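## Task

Move every game piece into the bin labelled R and leave all other objects on the table. No object may stick out over a bin's rim, and both bins must end up resting flat on the table. Anything that stays put only because the robot is holding or pressing it does not count. At the end, open the gripper and take the arm away.

## Robot and tools

Robot: one UR7e-style six-joint arm with a parallel two-finger gripper that opens to 50 mm. A flat block sticks out about 9 cm from the last joint's axis toward the gripper's -y side and turns with the hand, so watch for it near bin walls. Cameras: cam_head_left (504x504), cam_head_right (504x504) and cam_wrist (616x616).

Scene frame: the origin is on the table top directly under the arm base. +z is up, and +y is to the left when you face along +x. The base may be slightly tilted. Results give end_effector_position in metres and end_effector_quat_wxyz in this frame, plus linear (m/s) and angular (rad/s) velocities. end_effector_position is the point midway between the finger pads; the fingertips reach 17.5 mm past it along the gripper's +z, which is the pointing direction of the fingers. The fingers close along the gripper's x axis. The printed position can be off, especially when the arm is stretched far.

execute_actions takes "actions": a list holding one item or nothing. An empty list only reports the state. A wait is {"steps": N} with N up to 300 control steps (each 1/30 s), counted from the previous result. A move is {"rows": [...], "steps": N} with 1 to 15 rows and N up to 15 (default 15); each row is used for one step, and the last row repeats if rows run out. Optional "pictures": false drops the images. A refused call moves nothing.

Each row is one flat list of 9 numbers for the single arm, in this order: shoulder_pan, shoulder_lift, elbow, wrist_1, wrist_2, wrist_3, gripper position, gripper force_limit, gripper speed. The first six are absolute joint target angles in radians, in the same form as the Joint positions line; they are not offsets. Ranges: pan -3.142 to 3.142, lift -6.283 to 6.283, elbow 0.000 to 3.142, wrists -6.283 to 6.283 each. A target more than 0.010 rad outside a range, and further out than the current angle, gets the call refused; the real end can differ by 0.010 either way, and a target past it is clipped ("joint sent to its limit"). The last three numbers are scaled from -1 to 1. position: +1 is fully open, about -0.65 has the pads touching, and -1 means close until something blocks the fingers. force_limit: about 20 N per pad at -1, 102 N at 0, 185 N at +1 (actual grip may run up to 17% higher). speed: 20 mm/s at -1, 85 at 0, 150 at +1.

Motion notes: commands are smoothed and lag about 0.17 s. Each step a joint's target is held within 0.575 rad of its measured angle, and if targets would shift the hand over 100 mm from where it is, all are pulled back. So big moves take several calls; check Joint positions before assuming arrival. Between calls the arm keeps heading for your last row until it stalls or a step is HELD. HELD marks steps where your row was partly or fully not sent; "joint command not followed" means the clearance check altered or blocked targets (mount blocks and posts count as the arm).

Gripping: send position -1 and keep sending it, then confirm object_status is 2 (stopped while closing, i.e. holding). 0 means moving, 1 blocked while opening, 3 reached the target or pads met (usually empty-handed, or a very thin or slightly wider object). Any new position value resets status to 0 briefly. New force_limit or speed only apply after a position change of at least 0.01; to soften a grip, open first. The fingers re-close on their own if grip is lost, except after gripping at force_limit -1, where status stays 2 even if the part drops. Grips on fixed off-center objects fade over time. position_measured counts convert to opening as (250 - position_measured) x 0.202 mm. Turning only wrist_3 swings the pad midpoint on a 25 mm circle.

Wrist force and Wrist torque lines give [x y z] in the end effector's axes, from contacts, load weight and acceleration; the tool's own weight is removed. Expect offsets up to about 4 N, noise up to 2.4 N, saturation near 50 N, and sometimes "no reading", which is harmless. Pressing on a surface shows as force pointing back into the arm.

zoom_image: camera (one of the three names) and region [x0, y0, x1, y1] in pixels of that camera's latest image, origin top-left, at most 504 by 504; returns a closer look. read_manual: optional section, only "licences"; no motion. finished_scene: scene = number of the current scene; ends it irreversibly, reports success and gives the next task. Do not finish until everything is released, bins are flat, and the arm has moved away.

Avoid: knocking anything off the table (instant failure), dropping or slamming parts, and pushing hard. Contact torque reaching a joint's load limit (135 N m for pan, lift, elbow; 25.2 N m for each wrist, held weight included) or any outside force of 150 N stops the arm for 10 s and cancels the rest of the call. Holding loads heats motors: MOTOR HOT appears at 70 °C and an OVER-TEMPERATURE FAULT brakes the arm at 85 °C, so don't hang around holding things. Occasionally a held part gets tugged or a loose one gets nudged; recheck images after moves.

Each tool is called as name(argument=value, ...) on one line, values as JSON.

## Session

execute_actions(actions=[])

Scene clock: 0.00 s of 4800.00 s.
end_effector_position=(+0.0198, -0.3224, +0.1551) position_measured=3 object_status=3 end_effector_quat_wxyz=(-0.038, -0.052, +0.997, -0.050) end_effector_velocity=(+0.000, +0.000, -0.000) end_effector_angular_velocity=(+0.000, -0.000, +0.000)
Joint positions: [-2.147 -2.064  2.663 -2.275 -1.48   2.526]
Joint velocities: [ 0. -0.  0.  0. -0.  0.]
Wrist force (N, on the end effector, along its own x y z axes, offset not removed): no reading
Wrist torque (N m, same axes, about the end effector's origin, offset not removed): no reading

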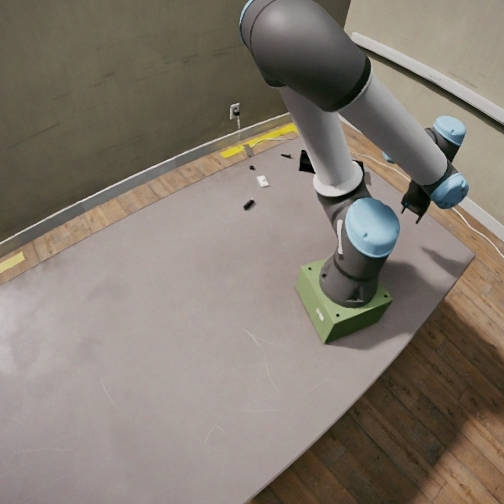

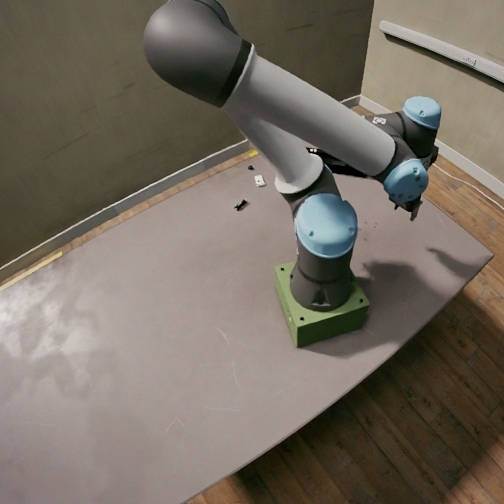

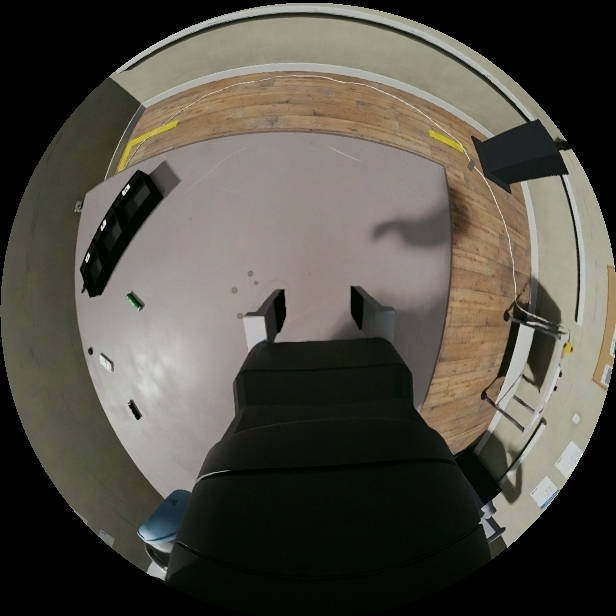

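execute_actions(actions=[{"rows":[[-0.907,-1.484,1.646,-1.733,-1.571,3.87,1,0,0]]}], pictures=false)

execute_actions(actions=[{"steps":90}])

Scene clock: 13.80 s of 4800.00 s.
end_effector_position=(+0.2211, -0.4169, +0.2282) position_measured=3 object_status=3 end_effector_quat_wxyz=(-0.048, -0.044, +0.995, +0.074) end_effector_velocity=(+0.589, -0.060, +0.201) end_effector_angular_velocity=(-0.298, +0.133, +0.060)
Joint positions: [-1.455 -1.608  1.992 -1.845 -1.558  3.219]
Joint velocities: [ 1.343  0.368 -0.991  0.331 -0.037  1.328]
Wrist force (N, on the end effector, along its own x y z axes, offset not removed): [-1.3 -3.1 1.0]
Wrist torque (N m, same axes, about the end effector's origin, offset not removed): [-0.34 0.16 -0.10]
Steps of this call (steps 1 to 90: nothing new was sent; then 10.30 s passed at rest; steps 91 to 105: all 15 steps of this action). Readings (joint positions | what the end effector reports):
91: [-2.147 -2.064 2.662 -2.275 -1.480 2.527] | position_measured=3 object_status=3
92: [-2.136 -2.053 2.652 -2.264 -1.488 2.537] | position_measured=3 object_status=3
94: [-2.048 -1.966 2.565 -2.177 -1.519 2.625] | position_measured=3 object_status=3
98: [-1.775 -1.732 2.291 -1.958 -1.545 2.899] | position_measured=3 object_status=3
105: the state above

Scene clock: 16.80 s of 4800.00 s.
end_effector_position=(+0.4663, -0.3390, +0.3022) position_measured=3 object_status=3 end_effector_quat_wxyz=(-0.049, +0.005, +0.999, +0.016) end_effector_velocity=(-0.000, +0.000, -0.000) end_effector_angular_velocity=(+0.001, +0.001, -0.000)
Joint positions: [-0.907 -1.484  1.646 -1.733 -1.571  3.87 ]
Joint velocities: [ 0.     0.001 -0.     0.001 -0.     0.   ]
Wrist force (N, on the end effector, along its own x y z axes, offset not removed): [-2.6 0.4 1.7]
Wrist torque (N m, same axes, about the end effector's origin, offset not removed): [0.15 0.31 0.03]
Steps of this call (steps 1 to 45: the robot went on to your last target; steps 46 to 90: nothing new was sent). Readings (joint positions | what the end effector reports):
1: [-1.409 -1.596 1.960 -1.834 -1.560 3.264] | position_measured=3 object_status=3
2: [-1.364 -1.585 1.930 -1.824 -1.561 3.310] | position_measured=3 object_status=3
4: [-1.275 -1.563 1.873 -1.805 -1.563 3.410] | position_measured=3 object_status=3
8: [-1.104 -1.524 1.764 -1.769 -1.567 3.619] | position_measured=3 object_status=3
90: the state above
The arm was judged still, so your last target was given up. Only a new action makes it travel on or press farther. Fingers that are still opening or closing keep moving.

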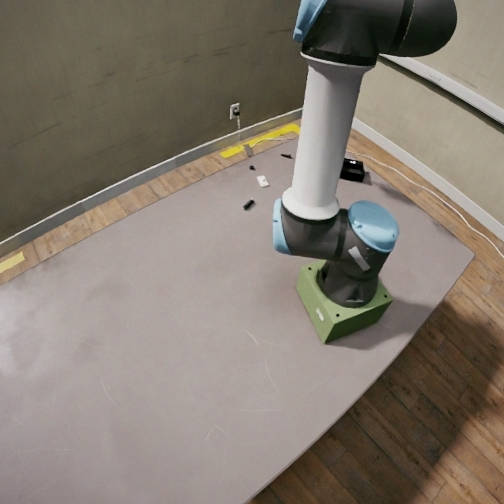

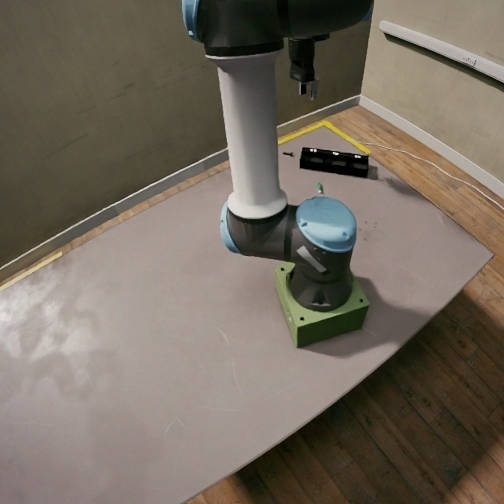

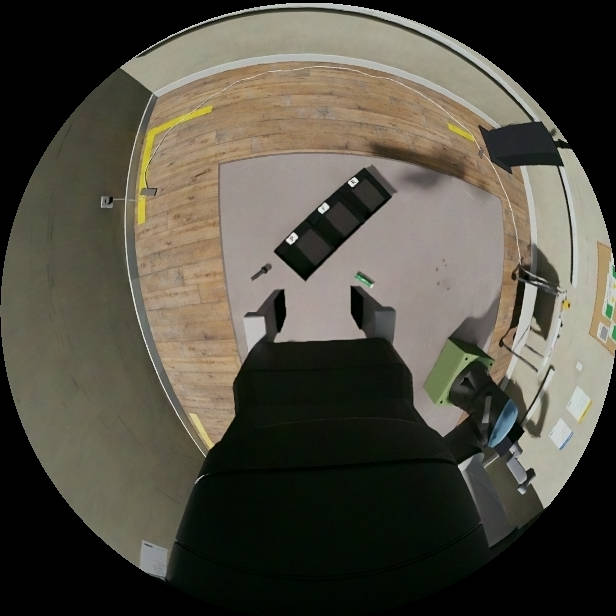

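zoom_image(camera="cam_wrist", region=[230, 150, 410, 300])

zoom_image(camera="cam_head_left", region=[210, 130, 310, 230])

Region (230, 150, 410, 300) of cam_wrist's 616x616 image, scaled by 2.800, with more detail than that image has.

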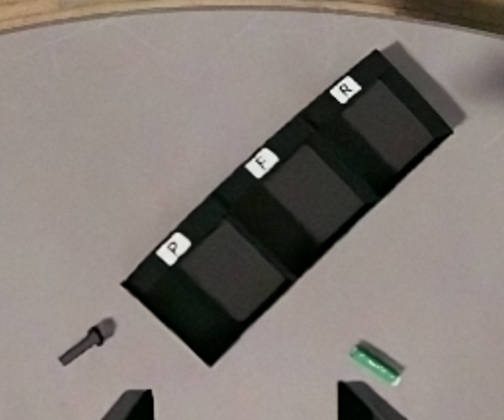

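Region (210, 130, 310, 230) of cam_head_left's 504x504 image, scaled by 5.040, with more detail than that image has.

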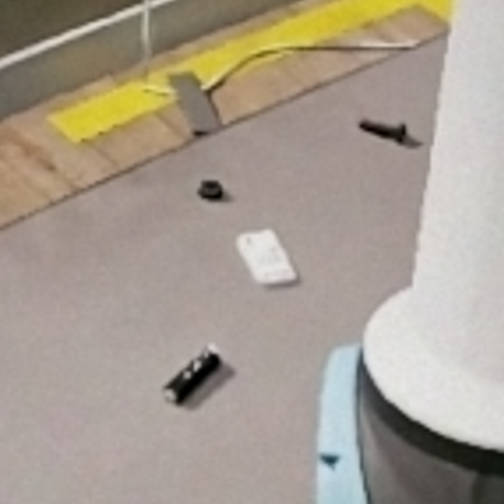

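execute_actions(actions=[{"rows":[[-0.35,-1.40,1.75,-1.921,-1.571,4.43,1,0,0]]}], pictures=false)

execute_actions(actions=[{"steps":45}])

Scene clock: 29.57 s of 4800.00 s.
end_effector_position=(+0.5665, -0.0923, +0.2305) position_measured=3 object_status=3 end_effector_quat_wxyz=(-0.049, +0.006, +0.999, +0.016) end_effector_velocity=(+0.053, +0.418, -0.071) end_effector_angular_velocity=(-0.002, -0.007, +0.006)
Joint positions: [-0.409 -1.407  1.741 -1.905 -1.571  4.37 ]
Joint velocities: [ 0.761  0.089  0.111 -0.208  0.001  0.754]
Wrist force (N, on the end effector, along its own x y z axes, offset not removed): [-3.0 6.8 3.6]
Wrist torque (N m, same axes, about the end effector's origin, offset not removed): [0.89 0.37 -0.15]
Steps of this call (steps 1 to 90: nothing new was sent; then 9.27 s passed at rest; steps 91 to 105: all 15 steps of this action). Readings (joint positions | what the end effector reports):
91: [-0.906 -1.484 1.646 -1.733 -1.571 3.871] | position_measured=3 object_status=3
92: [-0.897 -1.479 1.652 -1.741 -1.571 3.881] | position_measured=3 object_status=3
94: [-0.824 -1.466 1.668 -1.771 -1.571 3.953] | position_measured=3 object_status=3
98: [-0.667 -1.442 1.697 -1.823 -1.571 4.111] | position_measured=3 object_status=3
105: the state above

Scene clock: 31.07 s of 4800.00 s.
end_effector_position=(+0.5697, -0.0598, +0.2251) position_measured=3 object_status=3 end_effector_quat_wxyz=(-0.049, +0.007, +0.999, +0.016) end_effector_velocity=(+0.000, +0.000, +0.000) end_effector_angular_velocity=(+0.000, -0.001, +0.002)
Joint positions: [-0.35  -1.4    1.75  -1.921 -1.571  4.43 ]
Joint velocities: [ 0.    -0.     0.    -0.001  0.    -0.001]
Wrist force (N, on the end effector, along its own x y z axes, offset not removed): [-4.7 -0.6 2.7]
Wrist torque (N m, same axes, about the end effector's origin, offset not removed): [0.11 0.84 -0.05]
Steps of this call (steps 1 to 30: the robot went on to your last target; steps 31 to 45: nothing new was sent). Readings (joint positions | what the end effector reports):
1: [-0.388 -1.404 1.744 -1.910 -1.571 4.391] | position_measured=3 object_status=3
2: [-0.375 -1.403 1.746 -1.914 -1.571 4.405] | position_measured=3 object_status=3
4: [-0.360 -1.401 1.748 -1.918 -1.571 4.420] | position_measured=3 object_status=3
8: [-0.352 -1.400 1.750 -1.921 -1.571 4.428] | position_measured=3 object_status=3
45: the state above
The arm was judged still, so your last target was given up. Only a new action makes it travel on or press farther. Fingers that are still opening or closing keep moving.

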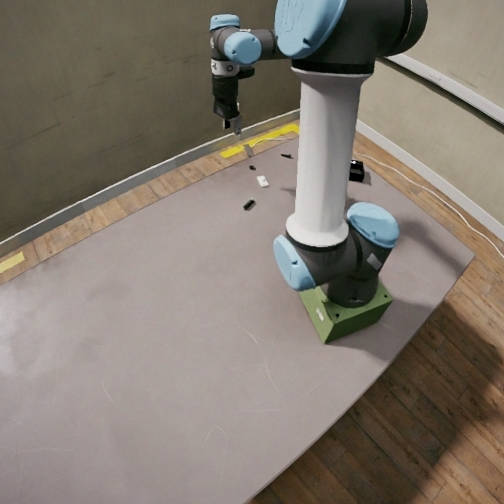

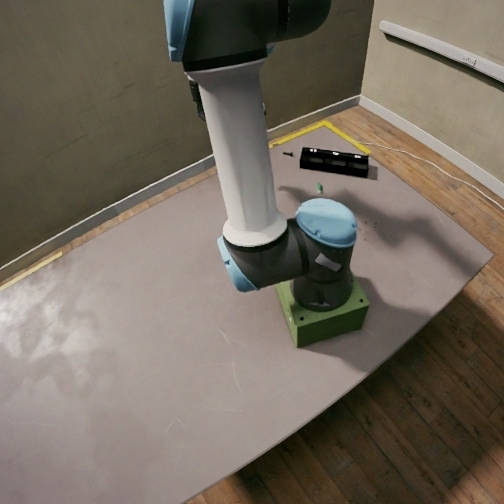

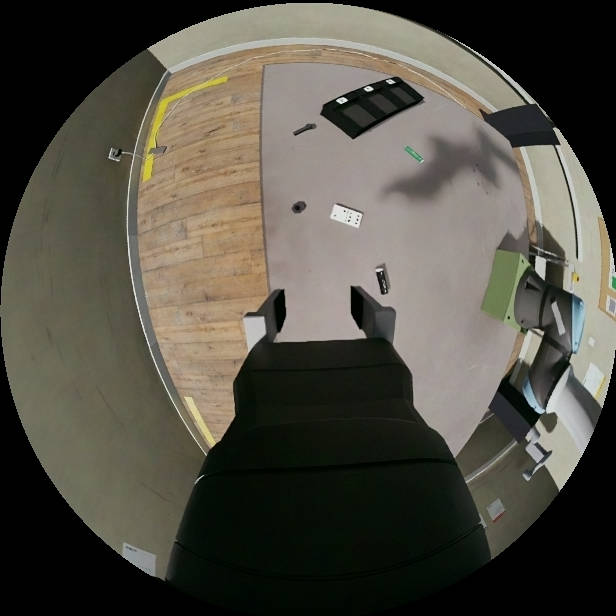

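zoom_image(camera="cam_wrist", region=[270, 180, 410, 300])

Region (270, 180, 410, 300) of cam_wrist's 616x616 image, scaled by 3.600, with more detail than that image has; it fills the top 432 rows of this view, and the rest is white.

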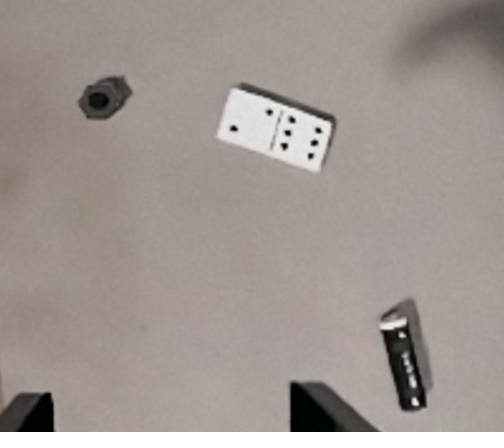

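execute_actions(actions=[{"rows":[[-0.58,-1.375,2.222,-2.519,-1.549,2.912,1,0,0]]}], pictures=false)

execute_actions(actions=[{"steps":45}])

Scene clock: 49.87 s of 4800.00 s.
end_effector_position=(+0.4954, -0.1315, +0.0833) position_measured=3 object_status=3 end_effector_quat_wxyz=(-0.000, -0.394, +0.919, +0.001) end_effector_velocity=(+0.026, +0.040, -0.019) end_effector_angular_velocity=(-0.018, -0.041, +2.719)
Joint positions: [-0.577 -1.375  2.215 -2.509 -1.549  3.38 ]
Joint velocities: [-0.039  0.004  0.097 -0.141  0.003 -2.758]
Wrist force (N, on the end effector, along its own x y z axes, offset not removed): [-1.1 3.2 3.2]
Wrist torque (N m, same axes, about the end effector's origin, offset not removed): [0.53 0.27 -0.06]
Steps of this call (steps 1 to 90: nothing new was sent; then 15.30 s passed at rest; steps 91 to 105: all 15 steps of this action). Readings (joint positions | what the end effector reports):
91: [-0.350 -1.400 1.751 -1.922 -1.571 4.430] | position_measured=3 object_status=3
92: [-0.360 -1.398 1.761 -1.933 -1.569 4.419] | position_measured=3 object_status=3
94: [-0.413 -1.392 1.843 -2.019 -1.564 4.331] | position_measured=3 object_status=3
98: [-0.518 -1.381 2.067 -2.301 -1.554 4.025] | position_measured=3 object_status=3
105: the state above

Scene clock: 51.37 s of 4800.00 s.
end_effector_position=(+0.4995, -0.1222, +0.0819) position_measured=3 object_status=3 end_effector_quat_wxyz=(+0.001, -0.596, +0.803, +0.000) end_effector_velocity=(+0.000, -0.000, +0.000) end_effector_angular_velocity=(-0.001, -0.001, -0.001)
Joint positions: [-0.58  -1.375  2.222 -2.519 -1.549  2.912]
Joint velocities: [-0.     0.    -0.001 -0.    -0.     0.001]
Wrist force (N, on the end effector, along its own x y z axes, offset not removed): [-2.0 0.6 3.4]
Wrist torque (N m, same axes, about the end effector's origin, offset not removed): [0.21 0.26 -0.01]
Steps of this call (steps 1 to 30: the robot went on to your last target; steps 31 to 45: nothing new was sent). Readings (joint positions | what the end effector reports):
1: [-0.578 -1.375 2.217 -2.512 -1.549 3.286] | position_measured=3 object_status=3
2: [-0.579 -1.375 2.219 -2.515 -1.549 3.192] | position_measured=3 object_status=3
4: [-0.579 -1.375 2.221 -2.517 -1.549 3.037] | position_measured=3 object_status=3
8: [-0.580 -1.375 2.222 -2.519 -1.549 2.933] | position_measured=3 object_status=3
45: the state above
The arm was judged still, so your last target was given up. Only a new action makes it travel on or press farther. Fingers that are still opening or closing keep moving.

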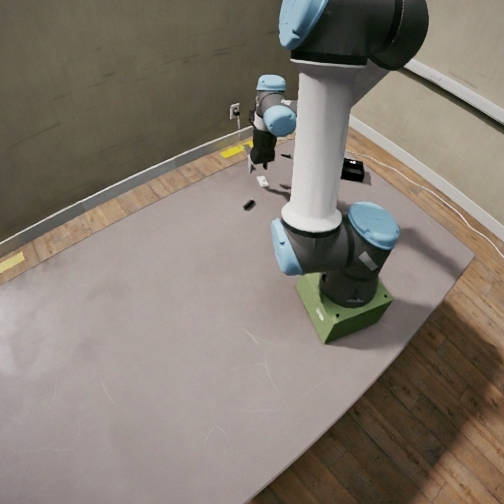

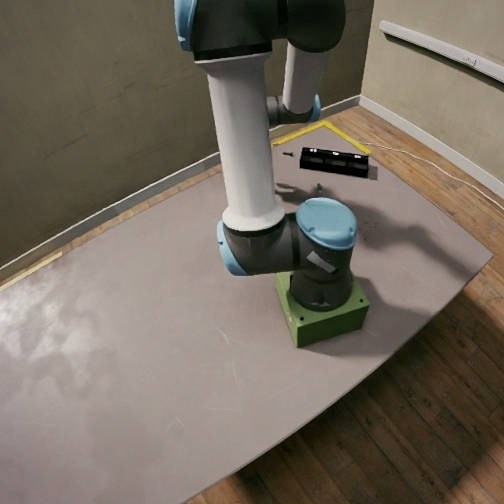

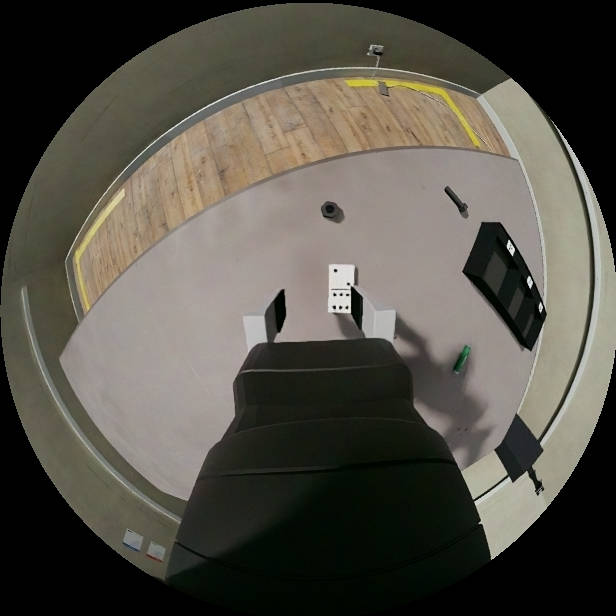

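execute_actions(actions=[{"rows":[[-0.626,-1.269,2.243,-2.645,-1.544,2.866,1,0,0]]}], pictures=false)

execute_actions(actions=[{"steps":20}])

Scene clock: 59.63 s of 4800.00 s.
end_effector_position=(+0.4939, -0.1436, +0.0400) position_measured=3 object_status=3 end_effector_quat_wxyz=(+0.001, -0.596, +0.803, +0.000) end_effector_velocity=(-0.000, -0.001, -0.002) end_effector_angular_velocity=(-0.000, -0.000, -0.002)
Joint positions: [-0.626 -1.269  2.243 -2.645 -1.544  2.866]
Joint velocities: [-0.002  0.005  0.    -0.006  0.    -0.   ]
Wrist force (N, on the end effector, along its own x y z axes, offset not removed): [-0.4 1.5 2.8]
Wrist torque (N m, same axes, about the end effector's origin, offset not removed): [0.38 0.03 -0.04]
Steps of this call (steps 1 to 90: nothing new was sent; then 4.77 s passed at rest; steps 91 to 105: all 15 steps of this action). Readings (joint positions | what the end effector reports):
91: [-0.580 -1.375 2.222 -2.519 -1.549 2.912] | position_measured=3 object_status=3
92: [-0.588 -1.365 2.226 -2.529 -1.548 2.904] | position_measured=3 object_status=3
94: [-0.608 -1.317 2.235 -2.584 -1.546 2.884] | position_measured=3 object_status=3
98: [-0.623 -1.277 2.242 -2.635 -1.544 2.869] | position_measured=3 object_status=3
105: the state above

Scene clock: 60.30 s of 4800.00 s.
end_effector_position=(+0.4938, -0.1436, +0.0398) position_measured=3 object_status=3 end_effector_quat_wxyz=(+0.001, -0.596, +0.803, +0.000) end_effector_velocity=(-0.000, -0.000, -0.000) end_effector_angular_velocity=(-0.000, +0.001, -0.001)
Joint positions: [-0.626 -1.269  2.243 -2.645 -1.544  2.866]
Joint velocities: [ 0.     0.     0.    -0.    -0.001  0.001]
Wrist force (N, on the end effector, along its own x y z axes, offset not removed): [-2.7 -0.5 0.6]
Wrist torque (N m, same axes, about the end effector's origin, offset not removed): [0.04 0.45 -0.02]
Steps of this call (steps 1 to 15: the robot went on to your last target; steps 16 to 20: nothing new was sent). Readings (joint positions | what the end effector reports):
1: [-0.626 -1.269 2.243 -2.645 -1.544 2.866] | position_measured=3 object_status=3
2: [-0.626 -1.269 2.243 -2.645 -1.544 2.866] | position_measured=3 object_status=3
4: [-0.626 -1.269 2.243 -2.645 -1.544 2.866] | position_measured=3 object_status=3
8: [-0.626 -1.269 2.243 -2.645 -1.544 2.866] | position_measured=3 object_status=3
20: the state above
The arm was judged still, so your last target was given up. Only a new action makes it travel on or press farther. Fingers that are still opening or closing keep moving.

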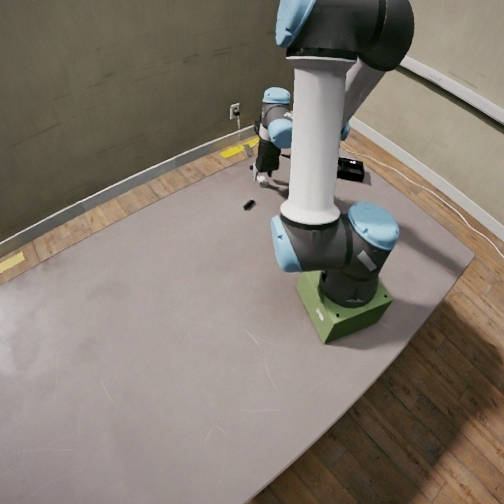

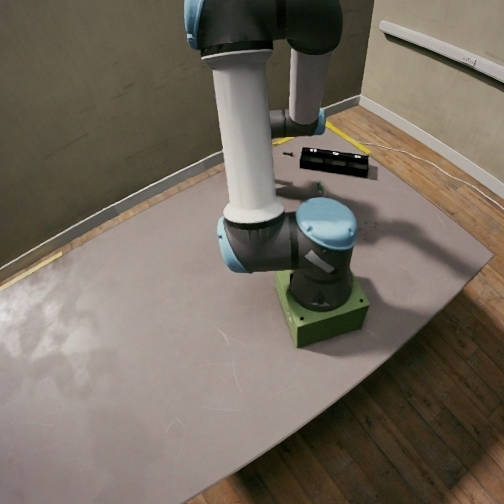

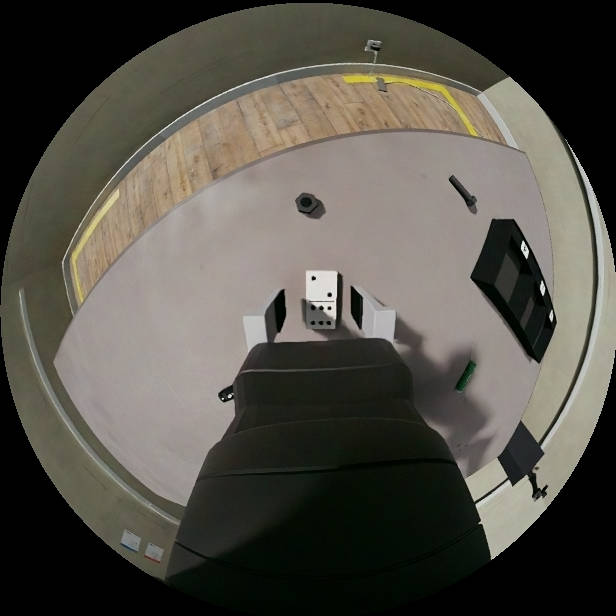

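execute_actions(actions=[{"rows":[[-0.628,-1.25,2.245,-2.666,-1.544,2.864,1,0,0],[-0.628,-1.25,2.245,-2.666,-1.544,2.864,1,0,0],[-0.628,-1.235,2.246,-2.682,-1.544,2.864,1,0,0],[-0.628,-1.235,2.246,-2.682,-1.544,2.864,1,0,0],[-0.628,-1.218,2.248,-2.701,-1.544,2.864,1,0,0]]}], pictures=false)

execute_actions(actions=[{"rows":[[-0.628,-1.218,2.248,-2.701,-1.544,2.864,-1,-0.5,0]]}])

Scene clock: 65.90 s of 4800.00 s.
end_effector_position=(+0.4934, -0.1450, +0.0211) position_measured=3 object_status=3 end_effector_quat_wxyz=(+0.001, -0.596, +0.803, +0.000) end_effector_velocity=(-0.000, +0.000, -0.002) end_effector_angular_velocity=(+0.000, +0.000, +0.001)
Joint positions: [-0.628 -1.218  2.248 -2.701 -1.544  2.864]
Joint velocities: [-0.     0.006  0.001 -0.006  0.    -0.001]
Wrist force (N, on the end effector, along its own x y z axes, offset not removed): [-4.2 -0.6 3.7]
Wrist torque (N m, same axes, about the end effector's origin, offset not removed): [0.10 0.67 0.06]
Steps of this call (steps 1 to 90: nothing new was sent; then 2.10 s passed at rest; steps 91 to 105: all 15 steps of this action). Readings (joint positions | what the end effector reports):
91: [-0.626 -1.269 2.243 -2.645 -1.544 2.866] | position_measured=3 object_status=3
92: [-0.626 -1.265 2.243 -2.649 -1.544 2.866] | position_measured=3 object_status=3
94: [-0.627 -1.254 2.244 -2.662 -1.544 2.865] | position_measured=3 object_status=3
98: [-0.628 -1.228 2.247 -2.690 -1.544 2.864] | position_measured=3 object_status=3
105: the state above

Scene clock: 66.40 s of 4800.00 s.
end_effector_position=(+0.4934, -0.1450, +0.0209) position_measured=138 object_status=0 end_effector_quat_wxyz=(+0.001, -0.596, +0.803, +0.000) end_effector_velocity=(-0.000, +0.000, +0.000) end_effector_angular_velocity=(+0.000, +0.000, +0.000)
Joint positions: [-0.628 -1.218  2.248 -2.701 -1.544  2.864]
Joint velocities: [-0.    -0.001  0.     0.001  0.    -0.   ]
Wrist force (N, on the end effector, along its own x y z axes, offset not removed): [-0.7 -0.8 3.4]
Wrist torque (N m, same axes, about the end effector's origin, offset not removed): [-0.04 -0.01 -0.24]
Steps of this call (steps 1 to 15: all 15 steps of this action). Readings (joint positions | what the end effector reports):
1: [-0.628 -1.218 2.248 -2.701 -1.544 2.864] | position_measured=10 object_status=0
2: [-0.628 -1.218 2.248 -2.701 -1.544 2.864] | position_measured=24 object_status=0
4: [-0.628 -1.218 2.248 -2.701 -1.544 2.864] | position_measured=52 object_status=0
8: [-0.628 -1.218 2.248 -2.701 -1.544 2.864] | position_measured=108 object_status=0
15: the state above

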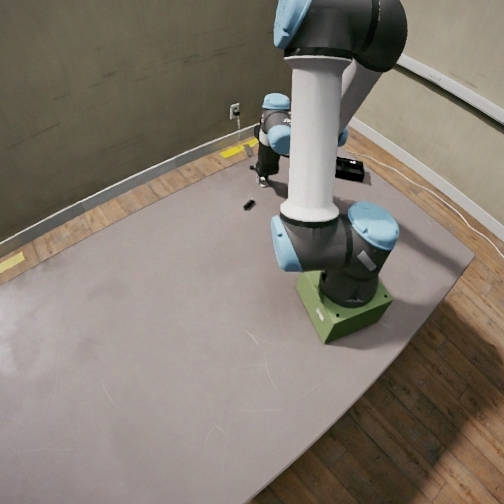

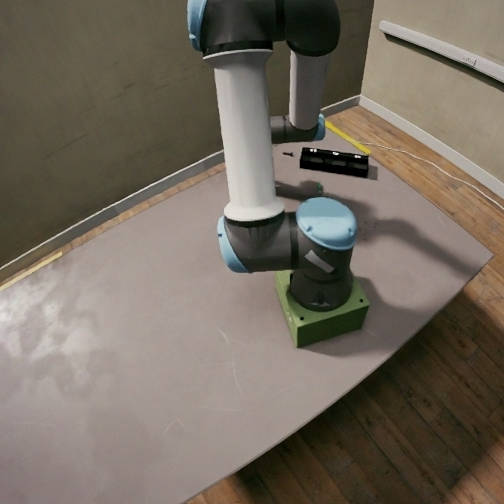

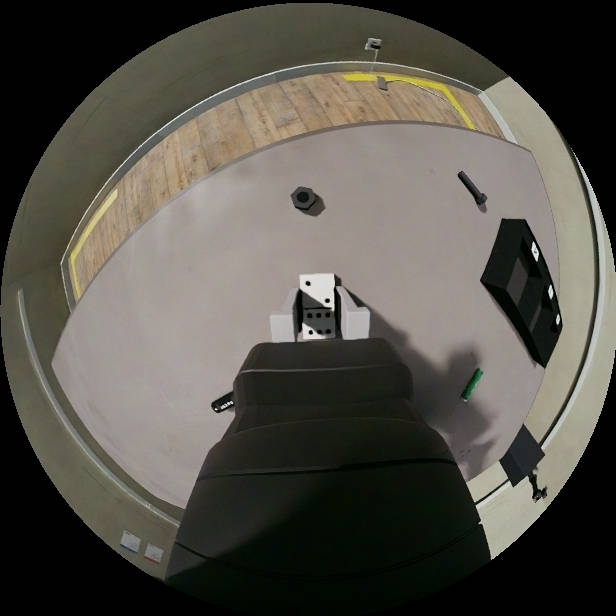

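execute_actions(actions=[{"rows":[[-0.628,-1.269,2.243,-2.645,-1.544,2.864,-1,-0.5,0],[-0.628,-1.269,2.243,-2.645,-1.544,2.864,-1,-0.5,0],[-0.628,-1.269,2.243,-2.645,-1.544,2.864,-1,-0.5,0],[-0.628,-1.37,2.22,-2.52,-1.544,2.864,-1,-0.5,0],[-0.628,-1.37,2.22,-2.52,-1.544,2.864,-1,-0.5,0],[-0.628,-1.37,2.22,-2.52,-1.544,2.864,-1,-0.5,0],[-0.628,-1.47,2.19,-2.39,-1.544,2.864,-1,-0.5,0]]}], pictures=false)

execute_actions(actions=[{"rows":[[-1.33,-1.3025,1.995,-2.322,-1.486,2.703,-1,-0.5,0]]}], pictures=false)

execute_actions(actions=[{"steps":30}])

Scene clock: 77.73 s of 4800.00 s.
end_effector_position=(+0.4941, -0.1425, +0.1204) position_measured=138 object_status=2 end_effector_quat_wxyz=(+0.001, -0.596, +0.803, +0.000) end_effector_velocity=(-0.006, +0.005, +0.033) end_effector_angular_velocity=(+0.005, +0.009, -0.000)
Joint positions: [-0.628 -1.464  2.192 -2.398 -1.544  2.864]
Joint velocities: [-0.    -0.082 -0.019  0.112 -0.    -0.001]
Wrist force (N, on the end effector, along its own x y z axes, offset not removed): [-1.9 -0.5 2.7]
Wrist torque (N m, same axes, about the end effector's origin, offset not removed): [-0.07 0.27 -0.20]
Steps of this call (steps 1 to 15: the robot went on to your last target; steps 16 to 90: nothing new was sent; then 7.83 s passed at rest; steps 91 to 105: all 15 steps of this action). Readings (joint positions | what the end effector reports):
91: [-0.628 -1.218 2.248 -2.701 -1.544 2.864] | position_measured=138 object_status=2
92: [-0.628 -1.226 2.247 -2.693 -1.544 2.864] | position_measured=138 object_status=2
94: [-0.628 -1.249 2.245 -2.667 -1.544 2.864] | position_measured=138 object_status=2
98: [-0.628 -1.349 2.220 -2.549 -1.544 2.864] | position_measured=138 object_status=2
105: the state above

Scene clock: 78.23 s of 4800.00 s.
end_effector_position=(+0.3981, -0.4024, +0.1167) position_measured=138 object_status=2 end_effector_quat_wxyz=(+0.001, -0.430, +0.903, +0.004) end_effector_velocity=(-0.383, -0.509, +0.007) end_effector_angular_velocity=(-0.025, -0.010, -0.894)
Joint positions: [-1.142 -1.338  2.037 -2.337 -1.498  2.737]
Joint velocities: [-1.118  0.229 -0.276  0.1    0.079 -0.223]
Wrist force (N, on the end effector, along its own x y z axes, offset not removed): [-3.3 -1.5 1.9]
Wrist torque (N m, same axes, about the end effector's origin, offset not removed): [-0.23 0.58 -0.11]
Steps of this call (steps 1 to 15: all 15 steps of this action). Readings (joint positions | what the end effector reports):
1: [-0.629 -1.466 2.191 -2.395 -1.544 2.864] | position_measured=138 object_status=2
2: [-0.638 -1.459 2.182 -2.390 -1.540 2.856] | position_measured=138 object_status=2
4: [-0.712 -1.433 2.152 -2.379 -1.531 2.831] | position_measured=138 object_status=2
8: [-0.873 -1.395 2.106 -2.362 -1.518 2.794] | position_measured=138 object_status=2
15: the state above

Scene clock: 79.23 s of 4800.00 s.
end_effector_position=(+0.3239, -0.4812, +0.1191) position_measured=138 object_status=2 end_effector_quat_wxyz=(+0.001, -0.360, +0.933, +0.001) end_effector_velocity=(+0.000, -0.000, +0.001) end_effector_angular_velocity=(-0.001, -0.001, -0.000)
Joint positions: [-1.33  -1.303  1.995 -2.322 -1.486  2.703]
Joint velocities: [-0.    -0.001 -0.    -0.     0.     0.   ]
Wrist force (N, on the end effector, along its own x y z axes, offset not removed): [0.2 -2.7 5.1]
Wrist torque (N m, same axes, about the end effector's origin, offset not removed): [-0.29 0.00 -0.05]
Steps of this call (steps 1 to 30: the robot went on to your last target). Readings (joint positions | what the end effector reports):
1: [-1.179 -1.330 2.028 -2.334 -1.495 2.730] | position_measured=138 object_status=2
2: [-1.217 -1.323 2.019 -2.331 -1.493 2.723] | position_measured=138 object_status=2
4: [-1.278 -1.311 2.006 -2.326 -1.489 2.712] | position_measured=138 object_status=2
8: [-1.321 -1.304 1.997 -2.323 -1.487 2.705] | position_measured=138 object_status=2
30: the state above
The arm was judged still, so your last target was given up. Only a new action makes it travel on or press farther. Fingers that are still opening or closing keep moving.

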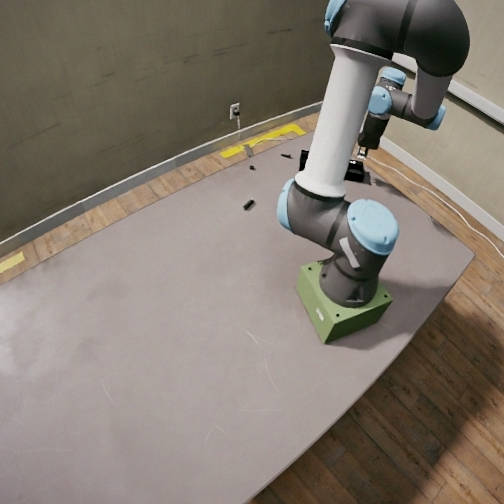

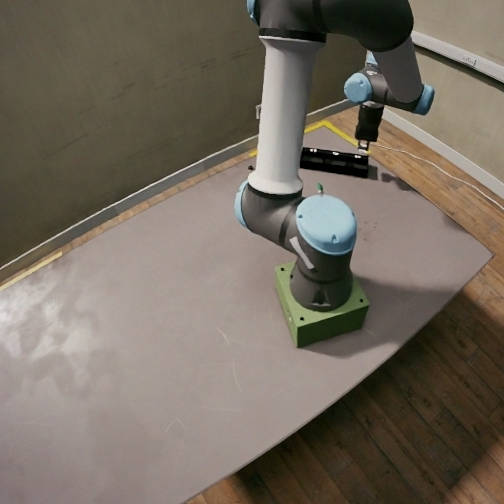

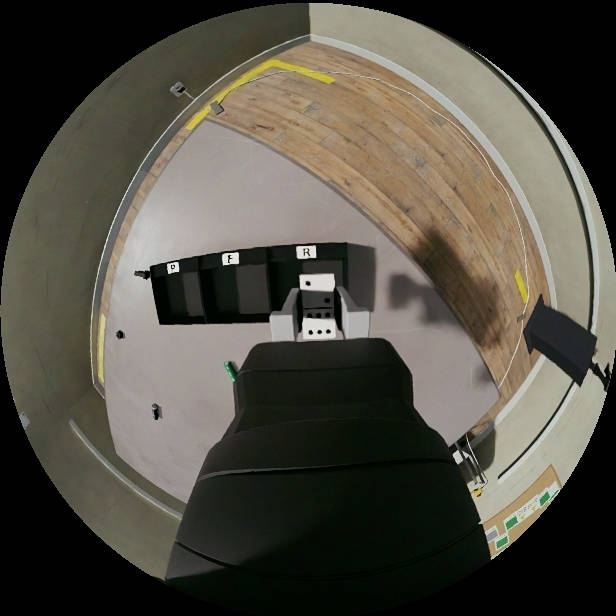

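execute_actions(actions=[{"rows":[[-1.308,-1.217,2.0445,-2.46,-1.488,2.725,-1,-0.5,0]]}])

Scene clock: 86.67 s of 4800.00 s.
end_effector_position=(+0.3283, -0.4720, +0.0698) position_measured=138 object_status=2 end_effector_quat_wxyz=(+0.000, -0.360, +0.933, +0.000) end_effector_velocity=(+0.000, +0.000, -0.002) end_effector_angular_velocity=(-0.001, -0.000, -0.000)
Joint positions: [-1.308 -1.217  2.044 -2.46  -1.488  2.725]
Joint velocities: [ 0.001  0.005  0.002 -0.007  0.     0.001]
Wrist force (N, on the end effector, along its own x y z axes, offset not removed): [1.0 2.4 1.9]
Wrist torque (N m, same axes, about the end effector's origin, offset not removed): [0.53 -0.17 -0.12]
Steps of this call (steps 1 to 90: nothing new was sent; then 3.93 s passed at rest; steps 91 to 105: all 15 steps of this action). Readings (joint positions | what the end effector reports):
91: [-1.330 -1.302 1.995 -2.322 -1.486 2.703] | position_measured=138 object_status=2
92: [-1.326 -1.293 2.002 -2.332 -1.486 2.707] | position_measured=138 object_status=2
94: [-1.316 -1.254 2.025 -2.391 -1.487 2.717] | position_measured=138 object_status=2
98: [-1.309 -1.223 2.041 -2.448 -1.488 2.724] | position_measured=138 object_status=2
105: the state above

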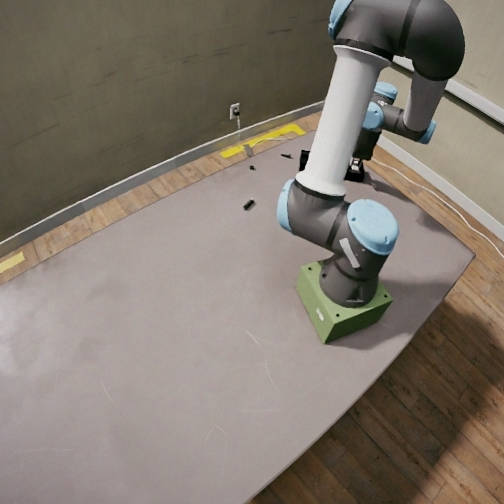

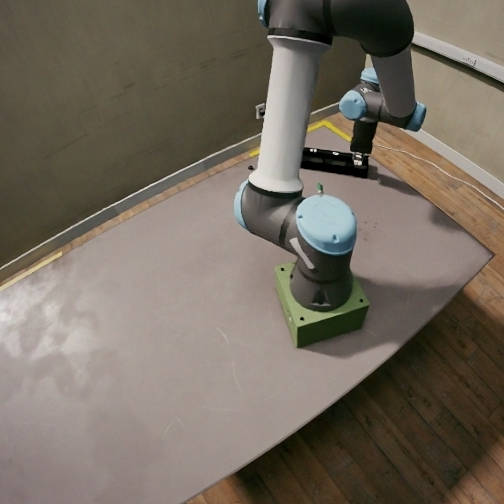

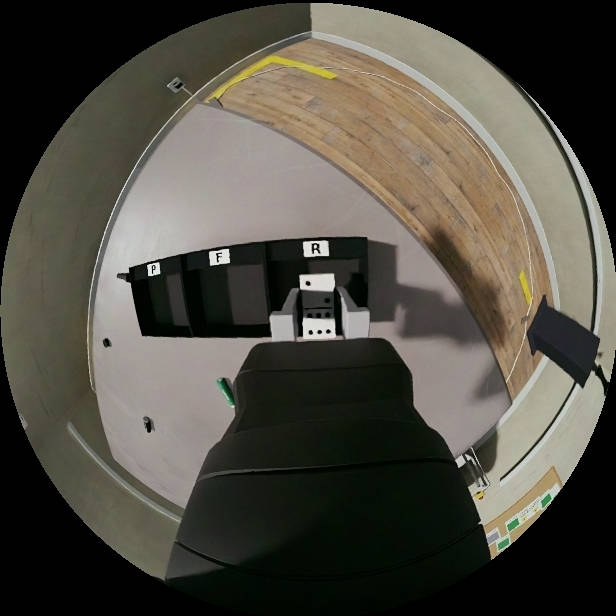

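execute_actions(actions=[{"rows":[[-1.306,-1.19,2.051,-2.493,-1.488,2.727,-1,-0.5,0],[-1.306,-1.19,2.051,-2.493,-1.488,2.727,-1,-0.5,0],[-1.306,-1.19,2.051,-2.493,-1.488,2.727,-1,-0.5,0],[-1.304,-1.163,2.057,-2.526,-1.488,2.729,-1,-0.5,0],[-1.304,-1.163,2.057,-2.526,-1.488,2.729,-1,-0.5,0],[-1.304,-1.163,2.057,-2.526,-1.488,2.729,-1,-0.5,0],[-1.302,-1.136,2.061,-2.557,-1.488,2.731,-1,-0.5,0]]}])

Scene clock: 94.17 s of 4800.00 s.
end_effector_position=(+0.3281, -0.4710, +0.0323) position_measured=138 object_status=2 end_effector_quat_wxyz=(+0.001, -0.360, +0.933, +0.001) end_effector_velocity=(-0.000, +0.000, -0.008) end_effector_angular_velocity=(-0.000, -0.000, -0.000)
Joint positions: [-1.302 -1.137  2.061 -2.555 -1.488  2.731]
Joint velocities: [ 0.001  0.018  0.003 -0.022  0.     0.001]
Wrist force (N, on the end effector, along its own x y z axes, offset not removed): [-2.1 -1.3 3.6]
Wrist torque (N m, same axes, about the end effector's origin, offset not removed): [-0.19 0.25 -0.01]
Steps of this call (steps 1 to 15: the robot went on to your last target; steps 16 to 90: nothing new was sent; then 4.00 s passed at rest; steps 91 to 105: all 15 steps of this action). Readings (joint positions | what the end effector reports):
91: [-1.308 -1.217 2.045 -2.460 -1.488 2.725] | position_measured=138 object_status=2
92: [-1.308 -1.212 2.046 -2.466 -1.488 2.725] | position_measured=138 object_status=2
94: [-1.307 -1.200 2.049 -2.481 -1.488 2.726] | position_measured=138 object_status=2
98: [-1.304 -1.166 2.056 -2.522 -1.488 2.729] | position_measured=138 object_status=2
105: the state above

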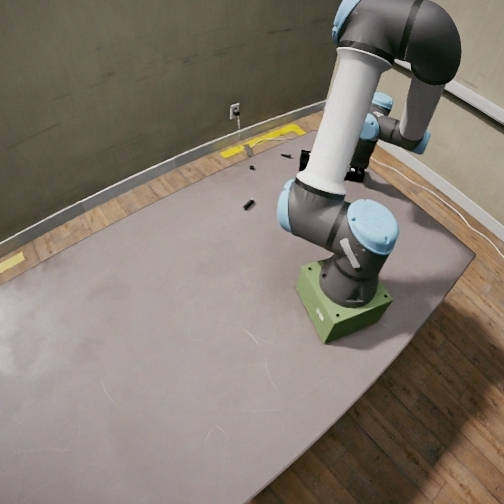

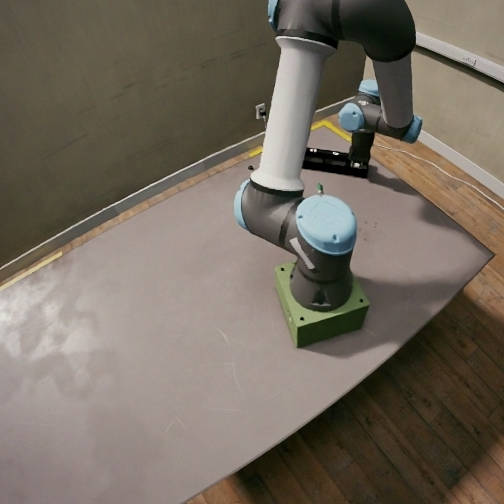

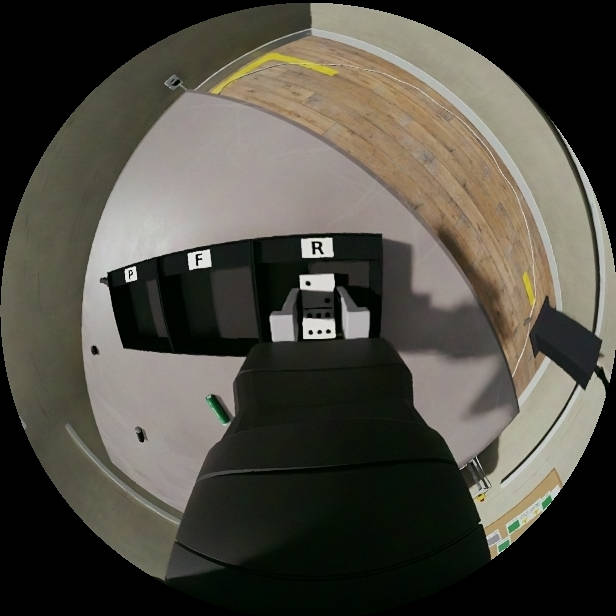

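Lower 5 mm more, release, lift.

execute_actions(actions=[{"rows":[[-1.301,-1.125,2.063,-2.57,-1.488,2.732,-1,-0.5,0],[-1.301,-1.125,2.063,-2.57,-1.488,2.732,-1,-0.5,0],[-1.301,-1.125,2.063,-2.57,-1.488,2.732,-1,-0.5,0],[-1.301,-1.125,2.063,-2.57,-1.488,2.732,-1,-0.5,0],[-1.301,-1.125,2.063,-2.57,-1.488,2.732,-1,-0.5,0],[-1.301,-1.125,2.063,-2.57,-1.488,2.732,-1,-0.5,0],[-1.301,-1.125,2.063,-2.57,-1.488,2.732,-1,-0.5,0],[-1.301,-1.125,2.063,-2.57,-1.488,2.732,-1,-0.5,0],[-1.301,-1.125,2.063,-2.57,-1.488,2.732,0.5,-0.5,0]]}], pictures=false)

execute_actions(actions=[{"rows":[[-1.308,-1.217,2.0445,-2.46,-1.488,2.725,0.5,-0.5,0],[-1.308,-1.217,2.0445,-2.46,-1.488,2.725,0.5,-0.5,0],[-1.308,-1.217,2.0445,-2.46,-1.488,2.725,0.5,-0.5,0],[-1.308,-1.217,2.0445,-2.46,-1.488,2.725,0.5,-0.5,0],[-1.308,-1.217,2.0445,-2.46,-1.488,2.725,0.5,-0.5,0],[-1.32,-1.35,2.0,-2.28,-1.486,2.71,0.5,-0.5,0]]}])

Scene clock: 104.43 s of 4800.00 s.
end_effector_position=(+0.3280, -0.4705, +0.0265) position_measured=78 object_status=0 end_effector_quat_wxyz=(+0.001, -0.360, +0.933, +0.001) end_effector_velocity=(+0.000, -0.000, +0.000) end_effector_angular_velocity=(-0.000, -0.000, +0.000)
Joint positions: [-1.301 -1.125  2.063 -2.57  -1.488  2.732]
Joint velocities: [ 0.    -0.001 -0.     0.001 -0.     0.   ]
Wrist force (N, on the end effector, along its own x y z axes, offset not removed): [-0.7 0.8 3.2]
Wrist torque (N m, same axes, about the end effector's origin, offset not removed): [0.28 0.01 0.11]
Steps of this call (steps 1 to 15: the robot went on to your last target; steps 16 to 90: nothing new was sent; then 6.77 s passed at rest; steps 91 to 105: all 15 steps of this action). Readings (joint positions | what the end effector reports):
91: [-1.302 -1.136 2.061 -2.557 -1.488 2.731] | position_measured=138 object_status=2
92: [-1.302 -1.134 2.061 -2.560 -1.488 2.731] | position_measured=138 object_status=2
94: [-1.301 -1.129 2.062 -2.565 -1.488 2.732] | position_measured=138 object_status=2
98: [-1.301 -1.126 2.063 -2.569 -1.488 2.732] | position_measured=138 object_status=2
105: the state above

Scene clock: 104.93 s of 4800.00 s.
end_effector_position=(+0.3277, -0.4706, +0.1349) position_measured=78 object_status=3 end_effector_quat_wxyz=(+0.001, -0.361, +0.932, +0.000) end_effector_velocity=(-0.002, +0.009, +0.030) end_effector_angular_velocity=(+0.014, +0.004, -0.001)
Joint positions: [-1.32  -1.345  2.001 -2.287 -1.486  2.71 ]
Joint velocities: [-0.004 -0.065 -0.017  0.097  0.001 -0.004]
Wrist force (N, on the end effector, along its own x y z axes, offset not removed): [0.4 -0.4 0.4]
Wrist torque (N m, same axes, about the end effector's origin, offset not removed): [-0.04 -0.25 -0.25]
Steps of this call (steps 1 to 15: all 15 steps of this action). Readings (joint positions | what the end effector reports):
1: [-1.301 -1.125 2.063 -2.570 -1.488 2.732] | position_measured=78 object_status=0
2: [-1.302 -1.134 2.060 -2.560 -1.488 2.731] | position_measured=78 object_status=0
4: [-1.305 -1.176 2.052 -2.511 -1.488 2.728] | position_measured=78 object_status=0
8: [-1.313 -1.247 2.028 -2.428 -1.487 2.719] | position_measured=78 object_status=3
15: the state above

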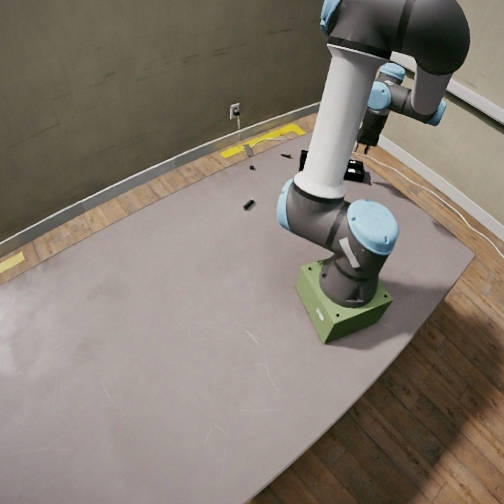

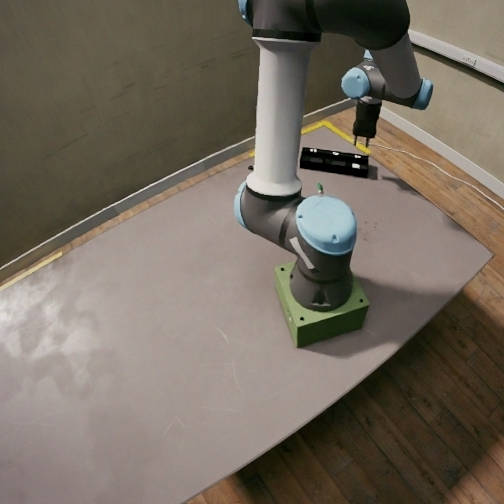

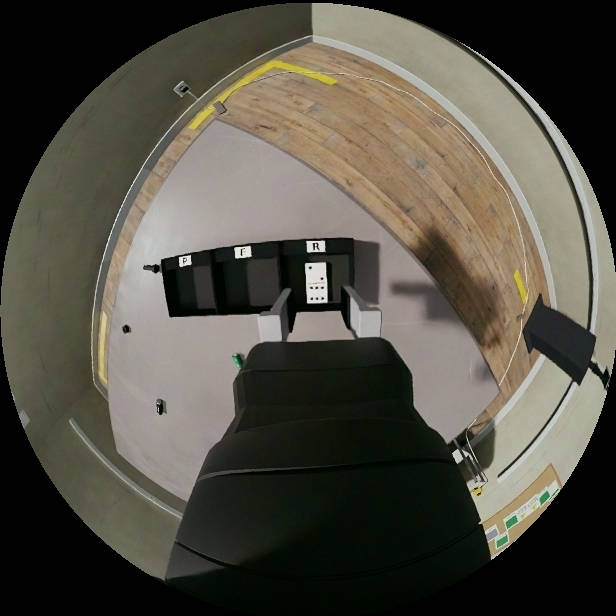

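finished_scene(scene=1)

The scene is finished: the task was done.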